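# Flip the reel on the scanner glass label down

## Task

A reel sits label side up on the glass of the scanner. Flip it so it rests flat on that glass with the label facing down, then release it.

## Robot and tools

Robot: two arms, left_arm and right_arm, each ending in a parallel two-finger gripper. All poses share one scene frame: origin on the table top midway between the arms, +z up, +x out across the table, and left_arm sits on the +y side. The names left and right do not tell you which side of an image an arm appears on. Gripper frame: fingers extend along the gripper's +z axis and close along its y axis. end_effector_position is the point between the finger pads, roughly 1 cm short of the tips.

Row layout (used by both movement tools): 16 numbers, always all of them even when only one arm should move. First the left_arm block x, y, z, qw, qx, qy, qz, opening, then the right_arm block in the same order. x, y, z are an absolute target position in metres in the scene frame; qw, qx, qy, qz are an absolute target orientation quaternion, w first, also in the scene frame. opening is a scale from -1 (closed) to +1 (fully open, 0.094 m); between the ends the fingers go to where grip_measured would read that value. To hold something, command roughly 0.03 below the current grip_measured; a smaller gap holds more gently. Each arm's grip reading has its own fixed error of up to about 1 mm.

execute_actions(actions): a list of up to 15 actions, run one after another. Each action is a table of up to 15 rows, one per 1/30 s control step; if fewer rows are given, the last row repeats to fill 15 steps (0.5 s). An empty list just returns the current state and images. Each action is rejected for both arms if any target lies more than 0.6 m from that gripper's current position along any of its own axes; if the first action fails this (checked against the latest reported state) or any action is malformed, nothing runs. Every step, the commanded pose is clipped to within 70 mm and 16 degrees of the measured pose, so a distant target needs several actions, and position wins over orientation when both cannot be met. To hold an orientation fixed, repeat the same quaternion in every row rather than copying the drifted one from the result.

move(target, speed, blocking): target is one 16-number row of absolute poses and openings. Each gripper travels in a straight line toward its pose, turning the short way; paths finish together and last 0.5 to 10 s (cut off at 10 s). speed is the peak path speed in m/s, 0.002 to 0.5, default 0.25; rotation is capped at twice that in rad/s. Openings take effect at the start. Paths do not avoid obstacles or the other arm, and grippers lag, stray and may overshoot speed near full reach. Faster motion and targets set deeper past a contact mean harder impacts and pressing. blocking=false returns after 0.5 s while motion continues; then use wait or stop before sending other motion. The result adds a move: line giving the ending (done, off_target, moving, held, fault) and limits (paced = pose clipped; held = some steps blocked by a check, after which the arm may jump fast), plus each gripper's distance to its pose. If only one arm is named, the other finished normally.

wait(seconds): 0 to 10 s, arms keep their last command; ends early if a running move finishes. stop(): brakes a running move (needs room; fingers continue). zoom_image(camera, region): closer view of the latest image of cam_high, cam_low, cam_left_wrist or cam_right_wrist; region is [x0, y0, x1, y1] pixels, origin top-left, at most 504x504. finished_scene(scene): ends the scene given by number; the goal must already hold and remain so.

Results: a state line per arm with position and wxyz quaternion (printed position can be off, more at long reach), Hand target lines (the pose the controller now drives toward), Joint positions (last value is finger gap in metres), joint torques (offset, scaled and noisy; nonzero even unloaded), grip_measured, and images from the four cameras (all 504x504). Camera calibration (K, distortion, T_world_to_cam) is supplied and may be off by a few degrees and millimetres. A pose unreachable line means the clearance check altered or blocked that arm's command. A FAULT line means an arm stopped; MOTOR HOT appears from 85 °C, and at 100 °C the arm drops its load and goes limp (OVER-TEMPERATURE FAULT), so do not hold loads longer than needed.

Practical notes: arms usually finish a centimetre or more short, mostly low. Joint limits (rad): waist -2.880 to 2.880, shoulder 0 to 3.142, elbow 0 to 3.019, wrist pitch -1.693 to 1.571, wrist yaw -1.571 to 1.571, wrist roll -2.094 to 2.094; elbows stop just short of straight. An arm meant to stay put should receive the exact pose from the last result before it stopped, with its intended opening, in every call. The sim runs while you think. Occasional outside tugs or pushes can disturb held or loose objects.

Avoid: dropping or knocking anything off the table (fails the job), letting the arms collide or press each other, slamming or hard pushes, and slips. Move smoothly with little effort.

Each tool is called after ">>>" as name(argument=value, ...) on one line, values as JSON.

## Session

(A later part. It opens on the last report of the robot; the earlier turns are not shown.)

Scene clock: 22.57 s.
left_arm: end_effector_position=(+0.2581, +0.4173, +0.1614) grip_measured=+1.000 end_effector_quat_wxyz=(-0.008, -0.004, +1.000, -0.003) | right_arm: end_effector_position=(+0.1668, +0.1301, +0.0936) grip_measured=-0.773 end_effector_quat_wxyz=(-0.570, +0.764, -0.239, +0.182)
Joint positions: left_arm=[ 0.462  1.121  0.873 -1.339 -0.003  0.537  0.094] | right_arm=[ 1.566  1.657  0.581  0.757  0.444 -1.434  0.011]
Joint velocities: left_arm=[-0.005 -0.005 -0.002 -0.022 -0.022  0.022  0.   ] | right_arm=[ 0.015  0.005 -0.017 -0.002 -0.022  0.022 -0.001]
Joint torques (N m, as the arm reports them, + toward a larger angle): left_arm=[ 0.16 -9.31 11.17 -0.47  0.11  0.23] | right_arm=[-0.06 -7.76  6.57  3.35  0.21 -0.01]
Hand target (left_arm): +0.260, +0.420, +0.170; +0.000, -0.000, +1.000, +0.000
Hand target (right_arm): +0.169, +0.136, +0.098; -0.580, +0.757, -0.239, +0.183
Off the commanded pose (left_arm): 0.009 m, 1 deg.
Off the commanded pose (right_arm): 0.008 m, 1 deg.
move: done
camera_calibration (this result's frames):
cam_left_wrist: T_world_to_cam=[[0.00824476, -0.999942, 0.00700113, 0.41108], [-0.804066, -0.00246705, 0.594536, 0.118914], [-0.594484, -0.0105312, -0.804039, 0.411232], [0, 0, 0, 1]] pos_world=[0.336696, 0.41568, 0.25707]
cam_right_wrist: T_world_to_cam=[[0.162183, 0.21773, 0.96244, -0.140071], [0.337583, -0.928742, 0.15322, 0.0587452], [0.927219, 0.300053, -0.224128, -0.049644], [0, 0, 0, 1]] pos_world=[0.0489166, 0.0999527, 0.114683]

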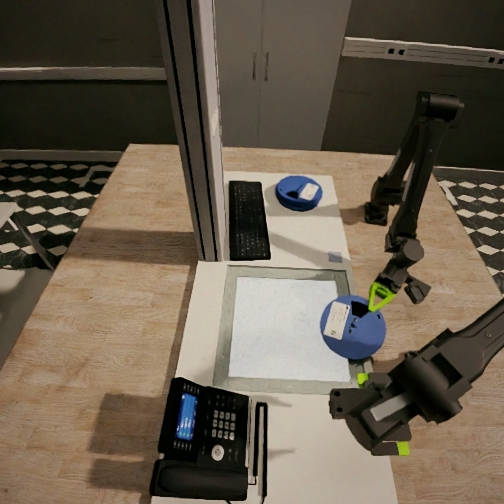

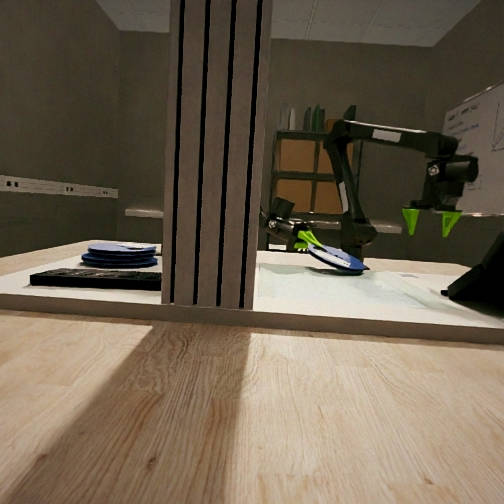

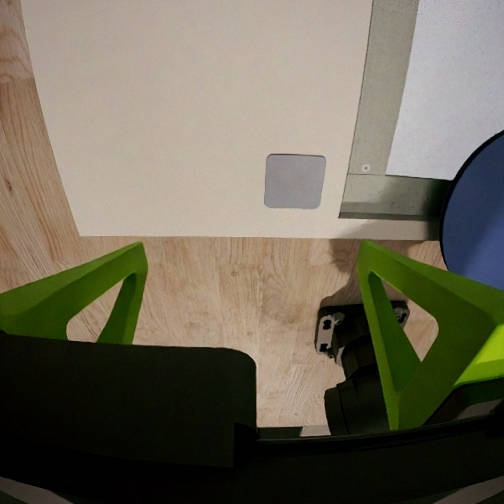

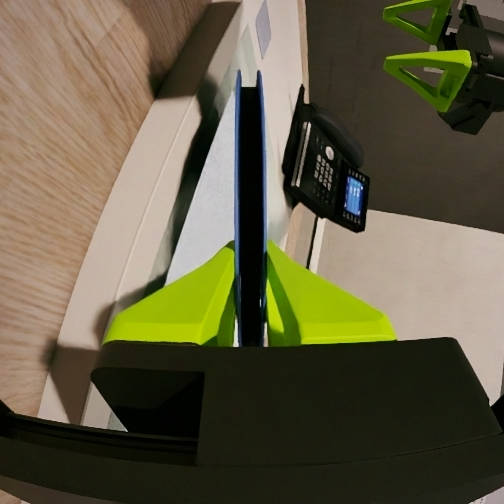

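The grip is secure, so I'm repeating the lift, roll and lay-down sequence.

>>> move(target=[0.26,0.42,0.17,0,0,1,0,1, 0.19,0.06,0.29,0.2064,-0.9311,0.2936,-0.0651,-0.81], speed=0.2)

>>> move(target=[0.26,0.42,0.17,0,0,1,0,1, 0.21,0.06,0.29,0.192,-0.4508,0.866,0.0999,-0.81], speed=0.45)

>>> move(target=[0.26,0.42,0.17,0,0,1,0,1, 0.23,0.06,0.29,0.0651,0.2936,0.9311,0.2064,-0.81], speed=0.45)

>>> move(target=[0.26,0.42,0.17,0,0,1,0,1, 0.325,0.085,0.135,0.1682,0.2493,0.7906,0.5333,-0.81], speed=0.17)

>>> zoom_image(camera="cam_low", region=[250, 180, 400, 310])

Scene clock: 25.83 s.
left_arm: end_effector_position=(+0.2581, +0.4173, +0.1614) grip_measured=+1.000 end_effector_quat_wxyz=(-0.008, -0.004, +1.000, -0.003) | right_arm: end_effector_position=(+0.1820, +0.0457, +0.2678) grip_measured=-0.774 end_effector_quat_wxyz=(-0.190, +0.936, -0.292, +0.058)
Joint positions: left_arm=[ 0.462  1.121  0.873 -1.339 -0.003  0.537  0.094] | right_arm=[ 1.378  1.277  1.23  -1.137  0.101 -1.321  0.011]
Joint velocities: left_arm=[ 0.005 -0.024  0.002 -0.022  0.066 -0.066  0.   ] | right_arm=[-0.015 -0.005  0.002 -0.007 -0.051  0.007 -0.   ]
Joint torques (N m, as the arm reports them, + toward a larger angle): left_arm=[ 0.19 -9.11 11.17 -0.53  0.11  0.24] | right_arm=[-0.72 -6.86 14.49  0.61  0.03 -0.02]
Hand target (left_arm): +0.260, +0.420, +0.170; -0.000, +0.000, +1.000, +0.000
Hand target (right_arm): +0.190, +0.057, +0.291; -0.208, +0.931, -0.294, +0.059
Off the commanded pose (left_arm): 0.009 m, 1 deg.
Off the commanded pose (right_arm): 0.028 m, 2 deg.
move: off_target (right_arm)
camera_calibration (this result's frames):
cam_left_wrist: T_world_to_cam=[[0.00748193, -0.999947, 0.00701322, 0.411277], [-0.80407, -0.00184651, 0.594532, 0.118657], [-0.594487, -0.0100874, -0.804042, 0.411048], [0, 0, 0, 1]] pos_world=[0.336694, 0.415621, 0.25707]
cam_right_wrist: T_world_to_cam=[[0.531995, 0.746347, 0.399935, -0.232604], [0.528868, -0.661738, 0.531414, -0.199804], [0.661271, -0.0711965, -0.746761, 0.205878], [0, 0, 0, 1]] pos_world=[0.0932734, 0.0560434, 0.352947]

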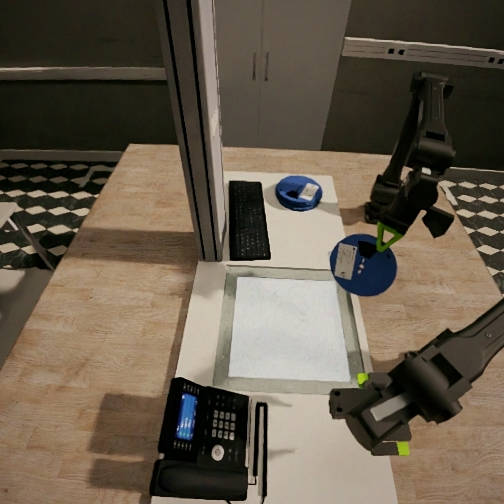

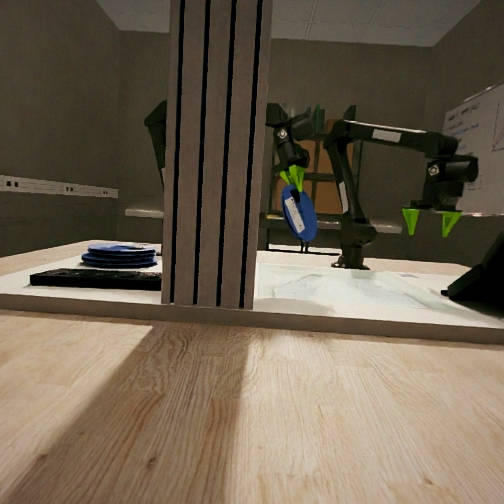

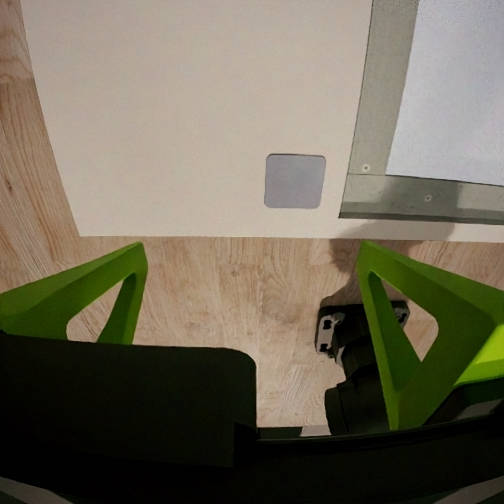

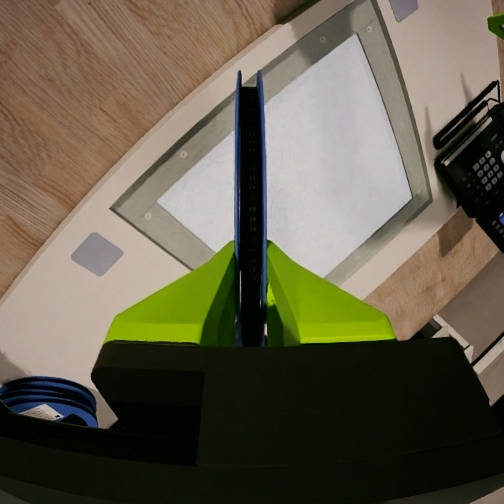

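Scene clock: 28.27 s.
left_arm: end_effector_position=(+0.2581, +0.4173, +0.1614) grip_measured=+1.000 end_effector_quat_wxyz=(-0.008, -0.004, +1.000, -0.003) | right_arm: end_effector_position=(+0.1989, +0.0426, +0.2621) grip_measured=-0.775 end_effector_quat_wxyz=(+0.172, -0.464, +0.865, +0.083)
Joint positions: left_arm=[ 0.462  1.121  0.873 -1.339 -0.003  0.537  0.094] | right_arm=[ 1.338  1.295  1.235 -1.137  0.094  0.194  0.011]
Joint velocities: left_arm=[-0.024 -0.015 -0.007  0.012 -0.051  0.066  0.   ] | right_arm=[ 0.005 -0.005  0.012 -0.002 -0.095 -0.007 -0.001]
Joint torques (N m, as the arm reports them, + toward a larger angle): left_arm=[ 0.25 -8.99 11.13 -0.54  0.12  0.24] | right_arm=[-0.44 -7.11 15.26  0.92  0.29  0.04]
Hand target (left_arm): +0.260, +0.420, +0.170; -0.000, +0.000, +1.000, +0.000
Hand target (right_arm): +0.209, +0.058, +0.290; +0.193, -0.451, +0.866, +0.100
Off the commanded pose (left_arm): 0.009 m, 1 deg.
Off the commanded pose (right_arm): 0.035 m, 3 deg.
move: off_target (right_arm)
camera_calibration (this result's frames):
cam_left_wrist: T_world_to_cam=[[0.00748193, -0.999947, 0.00701322, 0.411277], [-0.80407, -0.00184651, 0.594532, 0.118657], [-0.594487, -0.0100874, -0.804042, 0.411048], [0, 0, 0, 1]] pos_world=[0.336694, 0.415621, 0.25707]
cam_right_wrist: T_world_to_cam=[[0.821616, -0.569614, 0.0220588, -0.139536], [-0.557415, -0.794717, 0.240237, 0.0903674], [-0.119312, -0.209678, -0.970464, 0.410084], [0, 0, 0, 1]] pos_world=[0.213945, 0.0783207, 0.37934]

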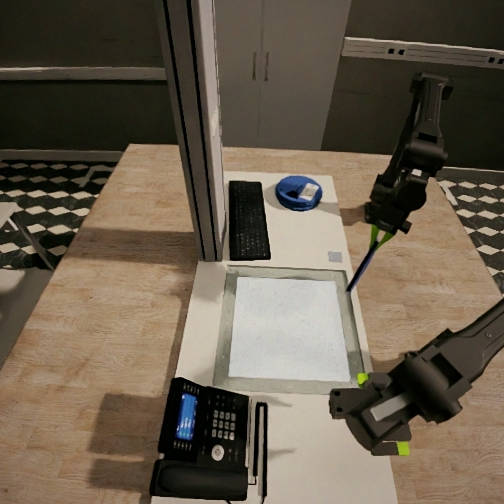

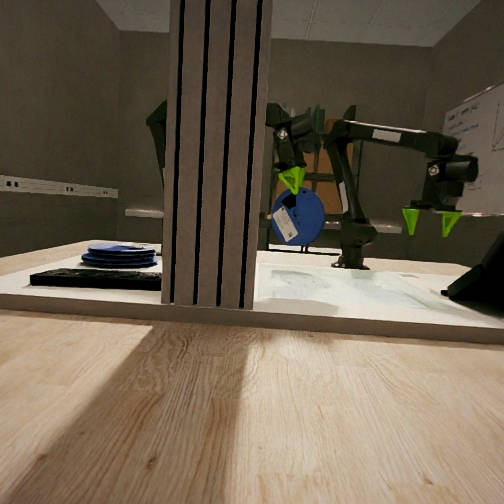

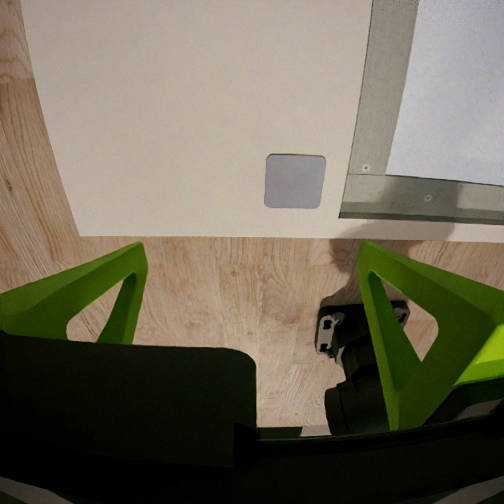

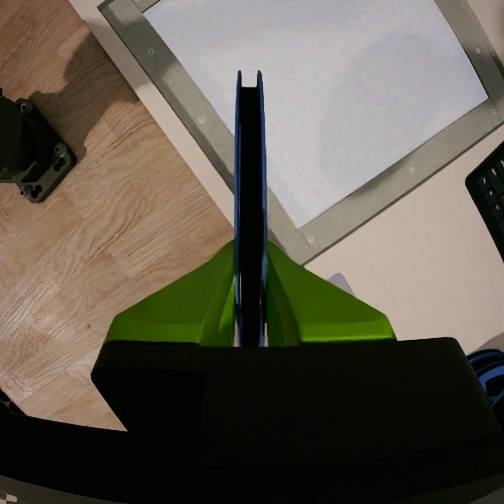

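Scene clock: 30.73 s.
left_arm: end_effector_position=(+0.2581, +0.4173, +0.1614) grip_measured=+1.000 end_effector_quat_wxyz=(-0.008, -0.004, +1.000, -0.003) | right_arm: end_effector_position=(+0.2175, +0.0419, +0.2613) grip_measured=-0.775 end_effector_quat_wxyz=(+0.061, +0.284, +0.940, +0.178)
Joint positions: left_arm=[ 0.462  1.121  0.873 -1.339 -0.003  0.538  0.094] | right_arm=[ 1.293  1.316  1.253 -1.137  0.075  1.723  0.011]
Joint velocities: left_arm=[-0.005 -0.015 -0.007 -0.007 -0.066 -0.037  0.   ] | right_arm=[ 0.005  0.015  0.002  0.002 -0.037  0.051  0.001]
Joint torques (N m, as the arm reports them, + toward a larger angle): left_arm=[ 0.24 -8.99 11.16 -0.56  0.11  0.24] | right_arm=[-0.51 -7.01 15.17  1.15  0.31  0.07]
Hand target (left_arm): +0.260, +0.420, +0.170; -0.000, +0.000, +1.000, +0.000
Hand target (right_arm): +0.229, +0.058, +0.290; +0.065, +0.293, +0.931, +0.207
Off the commanded pose (left_arm): 0.009 m, 1 deg.
Off the commanded pose (right_arm): 0.036 m, 4 deg.
move: off_target (right_arm)
camera_calibration (this result's frames):
cam_left_wrist: T_world_to_cam=[[0.00710051, -0.99995, 0.00701926, 0.411376], [-0.804072, -0.00153624, 0.59453, 0.118528], [-0.594489, -0.00986546, -0.804043, 0.410956], [0, 0, 0, 1]] pos_world=[0.336693, 0.415592, 0.25707]
cam_right_wrist: T_world_to_cam=[[-0.524941, -0.772622, -0.357061, 0.245263], [-0.790838, 0.287664, 0.540209, 0.0273914], [-0.314663, 0.565955, -0.762025, 0.366886], [0, 0, 0, 1]] pos_world=[0.265856, -0.0260257, 0.352353]

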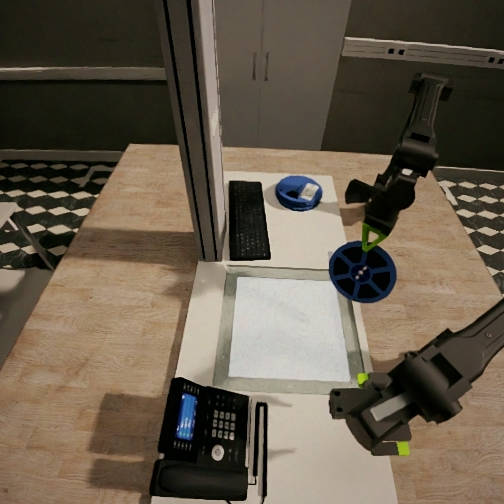

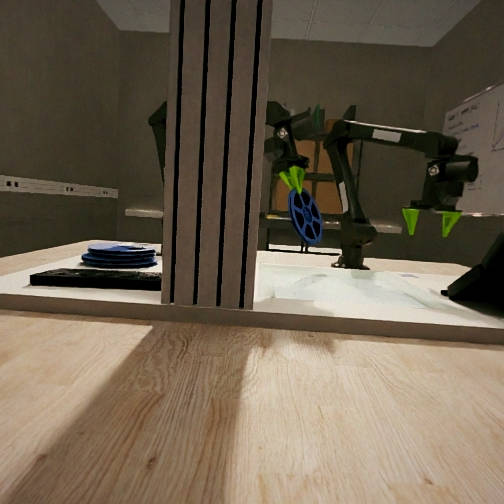

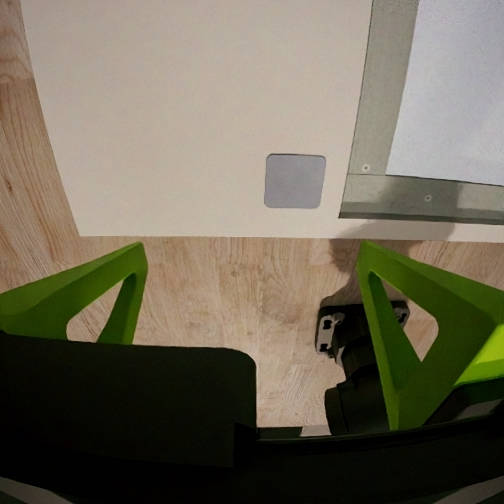

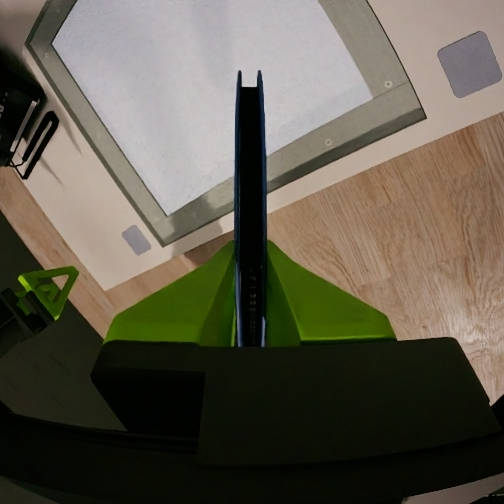

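Scene clock: 33.50 s.
left_arm: end_effector_position=(+0.2581, +0.4173, +0.1614) grip_measured=+1.000 end_effector_quat_wxyz=(-0.008, -0.004, +1.000, -0.003) | right_arm: end_effector_position=(+0.3178, +0.0819, +0.1223) grip_measured=-0.775 end_effector_quat_wxyz=(+0.165, +0.251, +0.803, +0.515)
Joint positions: left_arm=[ 0.462  1.121  0.873 -1.339 -0.003  0.538  0.094] | right_arm=[1.144 1.523 0.671 0.423 0.039 1.581 0.011]
Joint velocities: left_arm=[-0.005 -0.005  0.007  0.007  0.007  0.007  0.   ] | right_arm=[-0.005 -0.005  0.032  0.037 -0.007 -0.051 -0.001]
Joint torques (N m, as the arm reports them, + toward a larger angle): left_arm=[ 0.19 -8.99 11.14 -0.55  0.11  0.23] | right_arm=[-0.7  -8.88  8.16  3.67  0.05 -0.17]
Hand target (left_arm): +0.260, +0.420, +0.170; -0.000, +0.000, +1.000, +0.000
Hand target (right_arm): +0.326, +0.086, +0.134; +0.174, +0.247, +0.791, +0.532
Off the commanded pose (left_arm): 0.009 m, 1 deg.
Off the commanded pose (right_arm): 0.015 m, 3 deg.
move: off_target (right_arm)
camera_calibration (this result's frames):
cam_left_wrist: T_world_to_cam=[[0.00710051, -0.99995, 0.00701926, 0.411376], [-0.804072, -0.00153624, 0.59453, 0.118528], [-0.594489, -0.00986546, -0.804043, 0.410956], [0, 0, 0, 1]] pos_world=[0.336693, 0.415592, 0.25707]
cam_right_wrist: T_world_to_cam=[[-0.249243, -0.346556, -0.90431, 0.223552], [-0.966691, 0.03292, 0.25382, 0.282025], [-0.0581931, 0.937451, -0.343218, 0.106723], [0, 0, 0, 1]] pos_world=[0.33456, -0.0318586, 0.167206]

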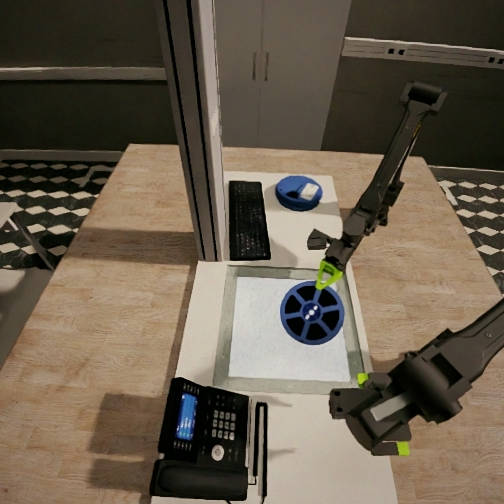

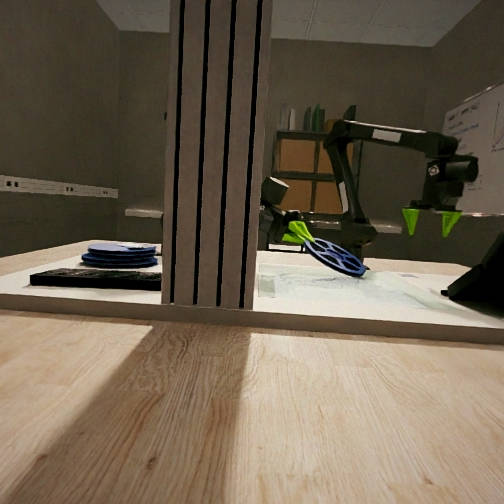

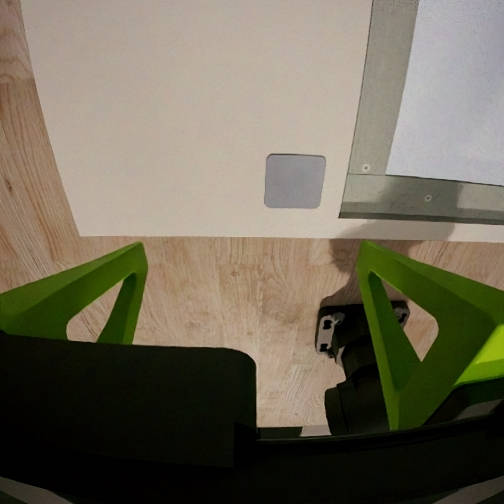

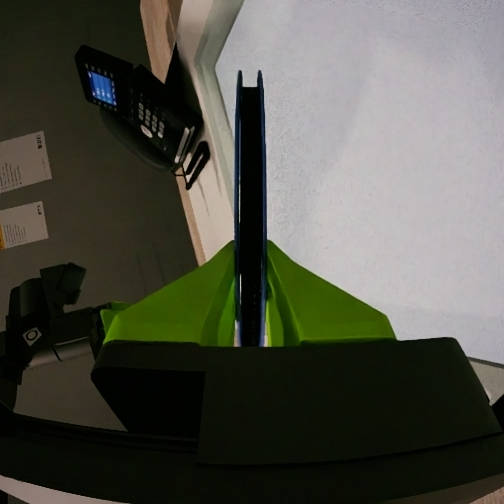

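Region (250, 180, 400, 310) of cam_low's 504x504 image, scaled by 3.360, with more detail than that image has; it fills the top 437 rows of this view, and the rest is white.

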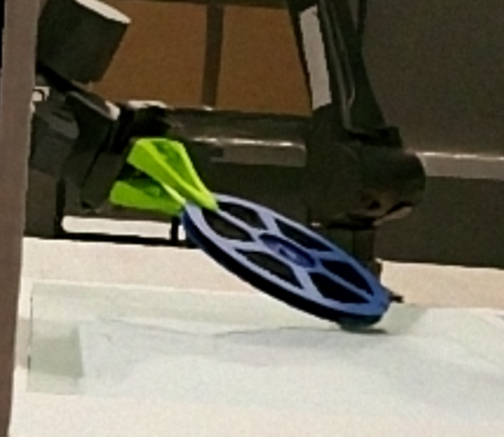

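>>> move(target=[0.26,0.42,0.17,0,0,1,0,1, 0.345,0.09,0.118,0.1682,0.2493,0.7906,0.5333,-0.81], speed=0.035)

>>> move(target=[0.26,0.42,0.17,0,0,1,0,1, 0.345,0.09,0.108,0.1682,0.2493,0.7906,0.5333,-0.6], speed=0.03)

>>> move(target=[0.26,0.42,0.17,0,0,1,0,1, 0.345,0.09,0.066,0.1504,0.2604,0.8259,0.4769,-0.25], speed=0.04)

>>> zoom_image(camera="cam_low", region=[250, 180, 400, 310])

Scene clock: 35.07 s.
left_arm: end_effector_position=(+0.2581, +0.4173, +0.1614) grip_measured=+1.000 end_effector_quat_wxyz=(-0.008, -0.004, +1.000, -0.003) | right_arm: end_effector_position=(+0.3286, +0.0786, +0.1057) grip_measured=-0.775 end_effector_quat_wxyz=(+0.157, +0.252, +0.803, +0.517)
Joint positions: left_arm=[ 0.462  1.121  0.873 -1.339 -0.003  0.538  0.094] | right_arm=[ 1.11   1.574  0.667  0.48  -0.004  1.578  0.011]
Joint velocities: left_arm=[-0.005 -0.005  0.002 -0.007  0.066  0.037  0.   ] | right_arm=[-0.024  0.005  0.002 -0.007 -0.022  0.007 -0.001]
Joint torques (N m, as the arm reports them, + toward a larger angle): left_arm=[ 0.21 -8.87 11.15 -0.55  0.12  0.23] | right_arm=[-1.03 -7.56  9.92  3.26  0.15 -0.18]
Hand target (left_arm): +0.260, +0.420, +0.170; -0.000, +0.000, +1.000, +0.000
Hand target (right_arm): +0.344, +0.089, +0.118; +0.169, +0.249, +0.791, +0.533
Off the commanded pose (left_arm): 0.009 m, 1 deg.
Off the commanded pose (right_arm): 0.023 m, 3 deg.
move: off_target (right_arm)
camera_calibration (this result's frames):
cam_left_wrist: T_world_to_cam=[[0.00710051, -0.99995, 0.00701926, 0.411376], [-0.804072, -0.00153624, 0.59453, 0.118528], [-0.594489, -0.00986546, -0.804043, 0.410956], [0, 0, 0, 1]] pos_world=[0.336693, 0.415592, 0.25707]
cam_right_wrist: T_world_to_cam=[[-0.258095, -0.340082, -0.904285, 0.212583], [-0.963644, 0.0236544, 0.266141, 0.295181], [-0.0691196, 0.940098, -0.333823, 0.107123], [0, 0, 0, 1]] pos_world=[0.34672, -0.0353931, 0.149435]

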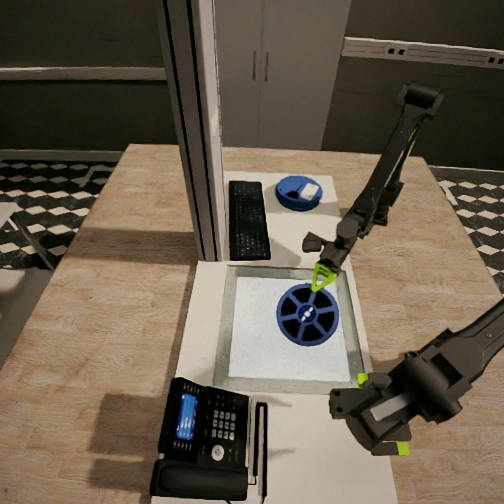

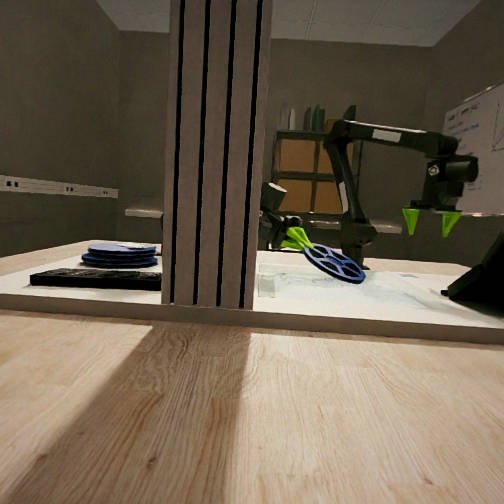

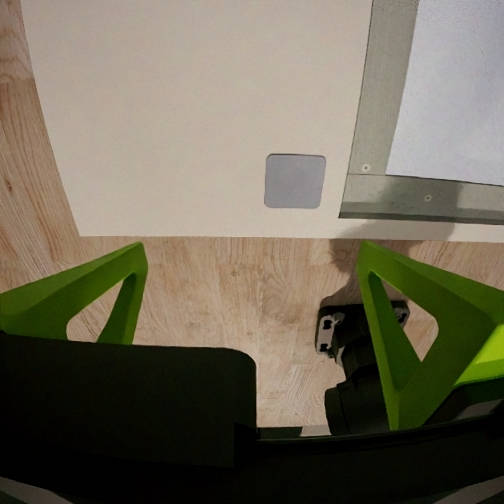

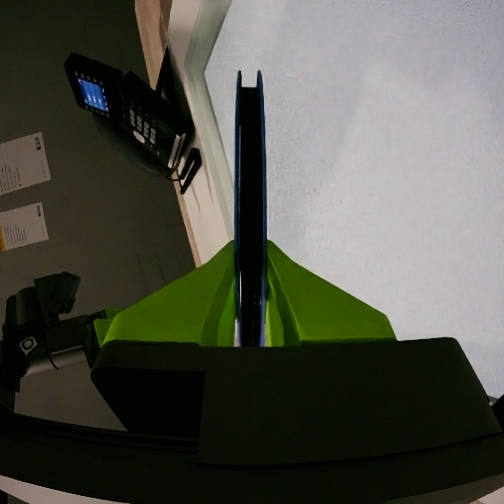

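Scene clock: 36.10 s.
left_arm: end_effector_position=(+0.2581, +0.4173, +0.1614) grip_measured=+1.000 end_effector_quat_wxyz=(-0.008, -0.004, +1.000, -0.003) | right_arm: end_effector_position=(+0.3308, +0.0796, +0.0960) grip_measured=-0.602 end_effector_quat_wxyz=(+0.158, +0.253, +0.803, +0.517)
Joint positions: left_arm=[ 0.462  1.121  0.873 -1.339 -0.003  0.538  0.094] | right_arm=[ 1.108  1.605  0.667  0.508 -0.004  1.578  0.019]
Joint velocities: left_arm=[ 0.005 -0.015 -0.007  0.007 -0.007 -0.007  0.   ] | right_arm=[-0.005 -0.005 -0.007 -0.007 -0.007 -0.022 -0.001]
Joint torques (N m, as the arm reports them, + toward a larger angle): left_arm=[ 0.16 -8.92 11.16 -0.56  0.11  0.23] | right_arm=[-0.57 -8.1   9.41  3.45  0.17 -0.16]
Hand target (left_arm): +0.260, +0.420, +0.170; -0.000, +0.000, +1.000, +0.000
Hand target (right_arm): +0.344, +0.089, +0.108; +0.169, +0.249, +0.791, +0.533
Off the commanded pose (left_arm): 0.009 m, 1 deg.
Off the commanded pose (right_arm): 0.021 m, 3 deg.
move: off_target (right_arm)
camera_calibration (this result's frames):
cam_left_wrist: T_world_to_cam=[[0.00710051, -0.99995, 0.00701926, 0.411376], [-0.804072, -0.00153624, 0.59453, 0.118528], [-0.594489, -0.00986546, -0.804043, 0.410956], [0, 0, 0, 1]] pos_world=[0.336693, 0.415592, 0.25707]
cam_right_wrist: T_world_to_cam=[[-0.259541, -0.341126, -0.903477, 0.205135], [-0.963378, 0.0261774, 0.266865, 0.299506], [-0.0673841, 0.939653, -0.335428, 0.102739], [0, 0, 0, 1]] pos_world=[0.348701, -0.0344028, 0.139868]

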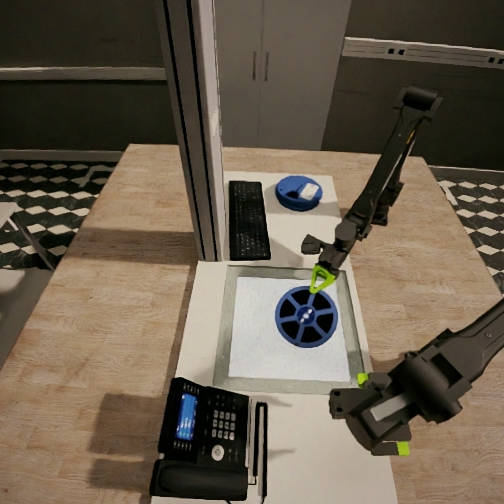

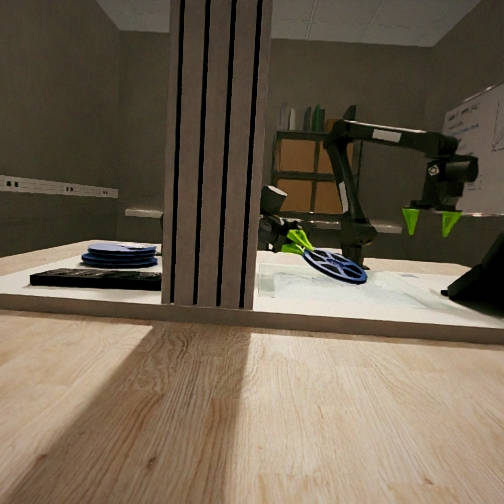

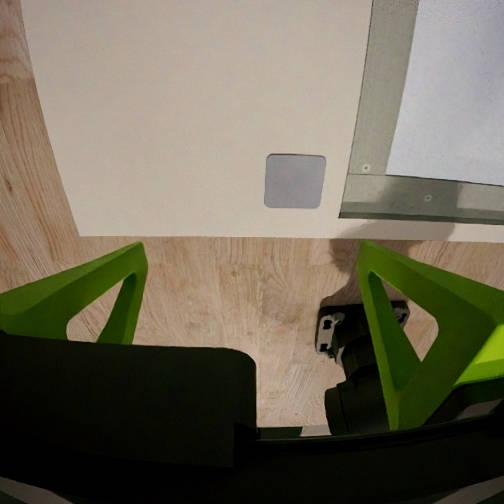

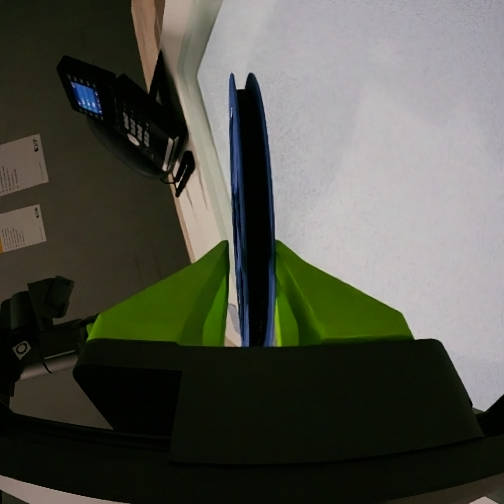

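Scene clock: 37.53 s.
left_arm: end_effector_position=(+0.2581, +0.4173, +0.1614) grip_measured=+1.000 end_effector_quat_wxyz=(-0.008, -0.004, +1.000, -0.003) | right_arm: end_effector_position=(+0.3295, +0.0770, +0.0576) grip_measured=-0.252 end_effector_quat_wxyz=(+0.144, +0.262, +0.830, +0.471)
Joint positions: left_arm=[ 0.462  1.121  0.873 -1.339 -0.003  0.538  0.094] | right_arm=[ 1.107  1.664  0.687  0.436 -0.004  1.578  0.035]
Joint velocities: left_arm=[ 0.005 -0.015  0.007 -0.002  0.022  0.022  0.   ] | right_arm=[ 0.005 -0.005 -0.002  0.007 -0.051 -0.066 -0.001]
Joint torques (N m, as the arm reports them, + toward a larger angle): left_arm=[ 0.3  -8.89 11.16 -0.54  0.11  0.23] | right_arm=[-0.79 -8.44 10.05  1.31  0.06 -0.15]
Hand target (left_arm): +0.260, +0.420, +0.170; -0.000, +0.000, +1.000, +0.000
Hand target (right_arm): +0.344, +0.089, +0.066; +0.150, +0.261, +0.826, +0.477
Off the commanded pose (left_arm): 0.009 m, 1 deg.
Off the commanded pose (right_arm): 0.022 m, 1 deg.
move: off_target (right_arm)
camera_calibration (this result's frames):
cam_left_wrist: T_world_to_cam=[[0.00710051, -0.99995, 0.00701926, 0.411376], [-0.804072, -0.00153624, 0.59453, 0.118528], [-0.594489, -0.00986546, -0.804043, 0.410956], [0, 0, 0, 1]] pos_world=[0.336693, 0.415592, 0.25707]
cam_right_wrist: T_world_to_cam=[[-0.315675, -0.421564, -0.850078, 0.190828], [-0.944534, 0.0540796, 0.323932, 0.296923], [-0.090586, 0.905185, -0.415253, 0.107129], [0, 0, 0, 1]] pos_world=[0.350398, -0.0325825, 0.110522]

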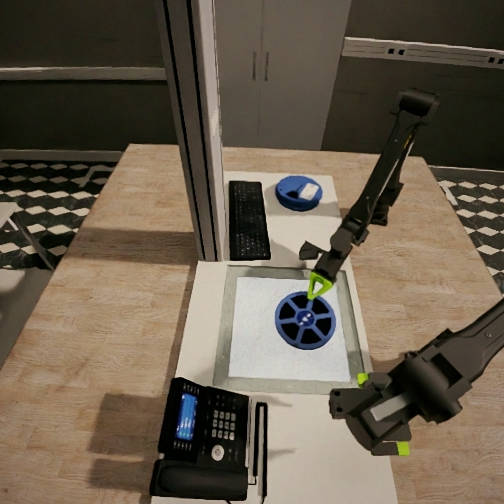

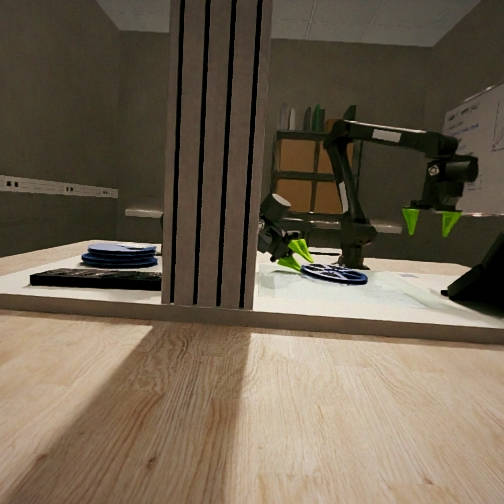

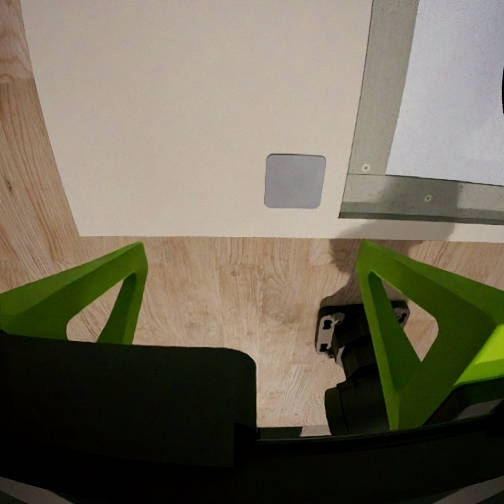

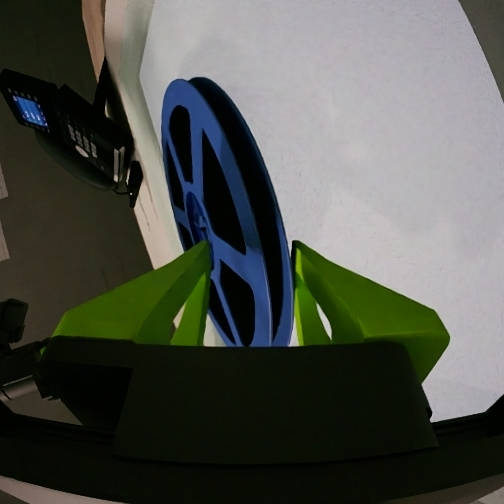

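Region (250, 180, 400, 310) of cam_low's 504x504 image, scaled by 3.360, with more detail than that image has; it fills the top 437 rows of this view, and the rest is white.

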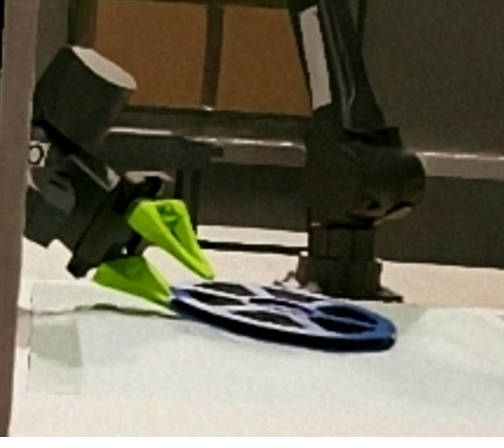

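>>> move(target=[0.26,0.42,0.17,0,0,1,0,1, 0.345,0.09,0.058,0.1318,0.2703,0.8572,0.4181,-0.25], speed=0.05)

>>> move(target=[0.26,0.42,0.17,0,0,1,0,1, 0.305,0.035,0.056,0.1318,0.2703,0.8572,0.4181,-0.25], speed=0.04)

>>> zoom_image(camera="cam_low", region=[250, 180, 400, 310])

Scene clock: 39.37 s.
left_arm: end_effector_position=(+0.2581, +0.4173, +0.1614) grip_measured=+1.000 end_effector_quat_wxyz=(-0.008, -0.004, +1.000, -0.003) | right_arm: end_effector_position=(+0.3354, +0.0855, +0.0546) grip_measured=-0.252 end_effector_quat_wxyz=(+0.128, +0.270, +0.856, +0.421)
Joint positions: left_arm=[ 0.462  1.121  0.873 -1.339 -0.003  0.538  0.094] | right_arm=[ 1.107  1.662  0.774  0.229 -0.004  1.577  0.035]
Joint velocities: left_arm=[-0.005 -0.005 -0.007 -0.022  0.007  0.081  0.   ] | right_arm=[ 0.015  0.005  0.012 -0.017  0.007 -0.066  0.   ]
Joint torques (N m, as the arm reports them, + toward a larger angle): left_arm=[ 0.17 -8.97 11.15 -0.56  0.1   0.24] | right_arm=[-0.54 -9.86  9.3   0.74  0.07 -0.15]
Hand target (left_arm): +0.260, +0.420, +0.170; -0.000, +0.000, +1.000, +0.000
Hand target (right_arm): +0.345, +0.090, +0.058; +0.131, +0.271, +0.857, +0.419
Off the commanded pose (left_arm): 0.009 m, 1 deg.
Off the commanded pose (right_arm): 0.011 m, 1 deg.
move: off_target (right_arm)
camera_calibration (this result's frames):
cam_left_wrist: T_world_to_cam=[[0.00710051, -0.99995, 0.00701926, 0.411376], [-0.804072, -0.00153624, 0.59453, 0.118528], [-0.594489, -0.00986546, -0.804043, 0.410956], [0, 0, 0, 1]] pos_world=[0.336693, 0.415592, 0.25707]
cam_right_wrist: T_world_to_cam=[[-0.369881, -0.500464, -0.782766, 0.214985], [-0.921166, 0.087819, 0.379132, 0.289254], [-0.121, 0.861292, -0.493493, 0.116959], [0, 0, 0, 1]] pos_world=[0.360122, -0.0185449, 0.116336]

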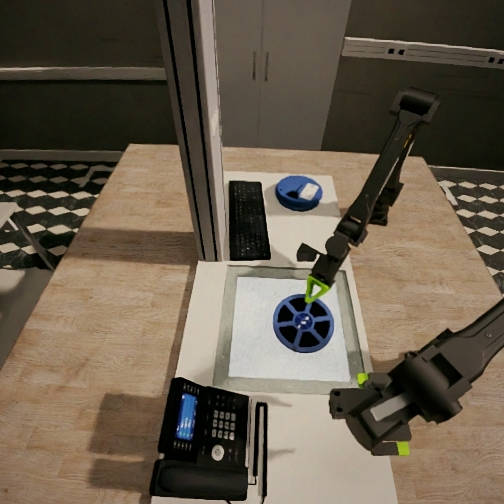

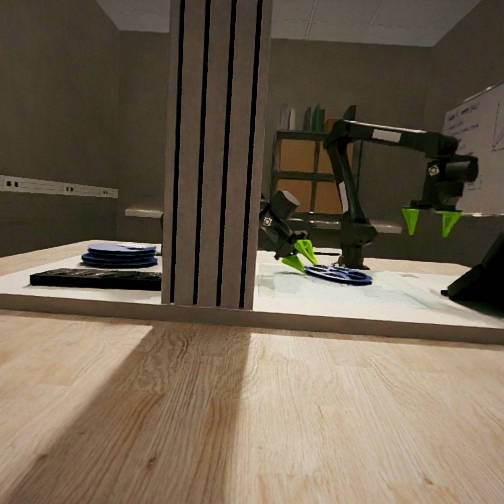

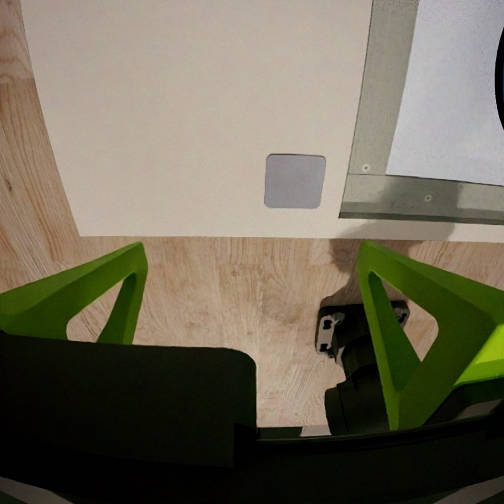

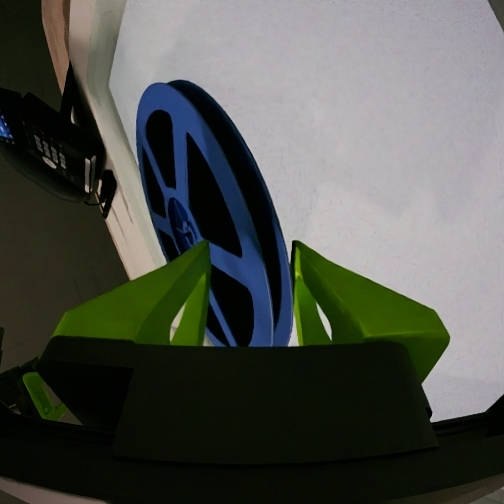

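Scene clock: 41.13 s.
left_arm: end_effector_position=(+0.2581, +0.4173, +0.1614) grip_measured=+1.000 end_effector_quat_wxyz=(-0.008, -0.004, +1.000, -0.003) | right_arm: end_effector_position=(+0.3037, +0.0396, +0.0540) grip_measured=-0.252 end_effector_quat_wxyz=(+0.127, +0.271, +0.859, +0.415)
Joint positions: left_arm=[ 0.462  1.121  0.873 -1.339 -0.003  0.538  0.094] | right_arm=[ 1.107  1.544  0.626  0.245 -0.004  1.577  0.035]
Joint velocities: left_arm=[-0.005  0.015  0.002 -0.007  0.051 -0.022  0.   ] | right_arm=[-0.005  0.015  0.007 -0.012 -0.095  0.007 -0.001]
Joint torques (N m, as the arm reports them, + toward a larger angle): left_arm=[ 0.23 -8.94 11.13 -0.52  0.11  0.23] | right_arm=[-0.44 -9.6   5.89  2.28  0.22 -0.14]
Hand target (left_arm): +0.260, +0.420, +0.170; -0.000, +0.000, +1.000, +0.000
Hand target (right_arm): +0.305, +0.035, +0.056; +0.132, +0.270, +0.857, +0.418
Off the commanded pose (left_arm): 0.009 m, 1 deg.
Off the commanded pose (right_arm): 0.005 m, 1 deg.
move: done
camera_calibration (this result's frames):
cam_left_wrist: T_world_to_cam=[[0.00710051, -0.99995, 0.00701926, 0.411376], [-0.804072, -0.00153624, 0.59453, 0.118528], [-0.594489, -0.00986546, -0.804043, 0.410956], [0, 0, 0, 1]] pos_world=[0.336693, 0.415592, 0.25707]
cam_right_wrist: T_world_to_cam=[[-0.376139, -0.509487, -0.773914, 0.181617], [-0.91814, 0.0925805, 0.385288, 0.262873], [-0.12465, 0.855483, -0.502604, 0.154153], [0, 0, 0, 1]] pos_world=[0.328883, -0.063681, 0.116752]

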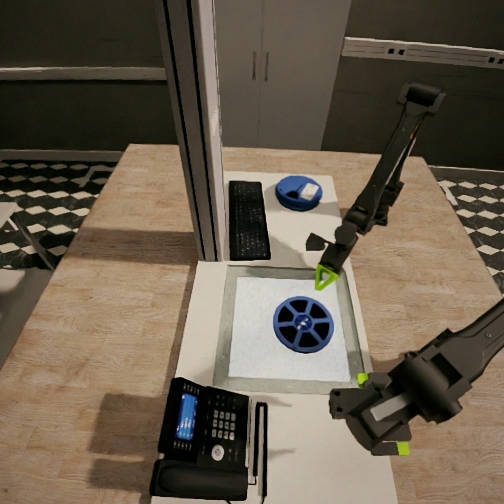

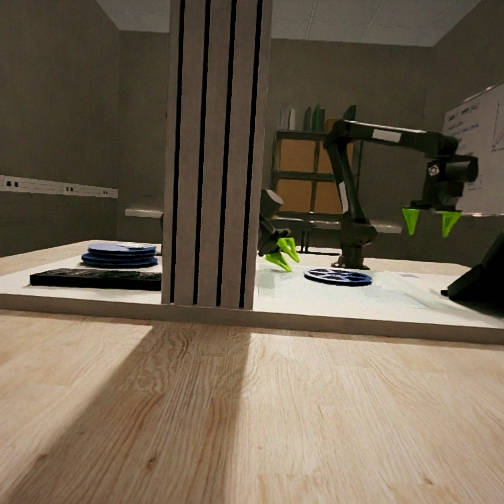

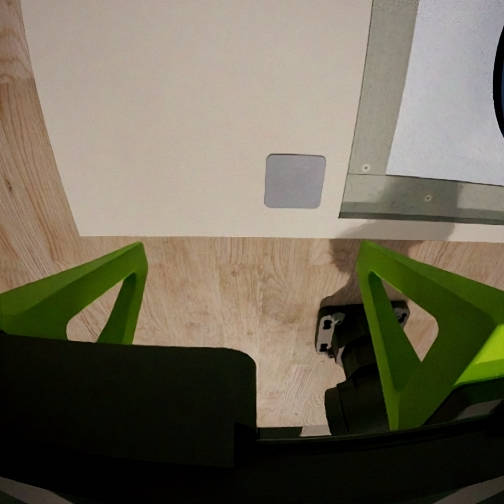

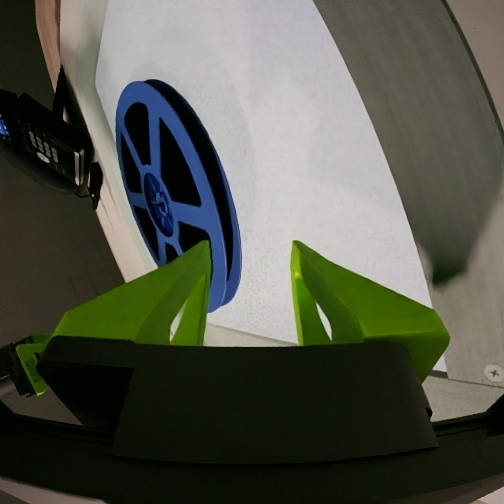

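Region (250, 180, 400, 310) of cam_low's 504x504 image, scaled by 3.360, with more detail than that image has; it fills the top 437 rows of this view, and the rest is white.

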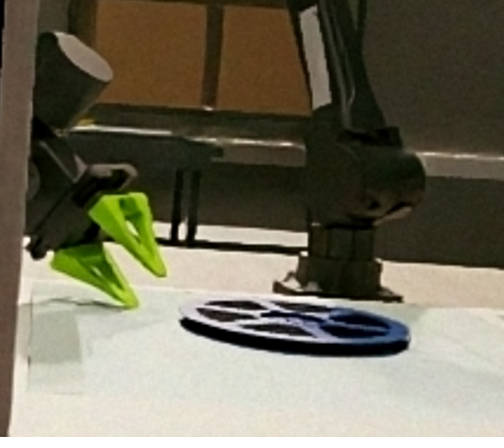

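>>> finished_scene(scene=2)

The scene is finished: the task was done.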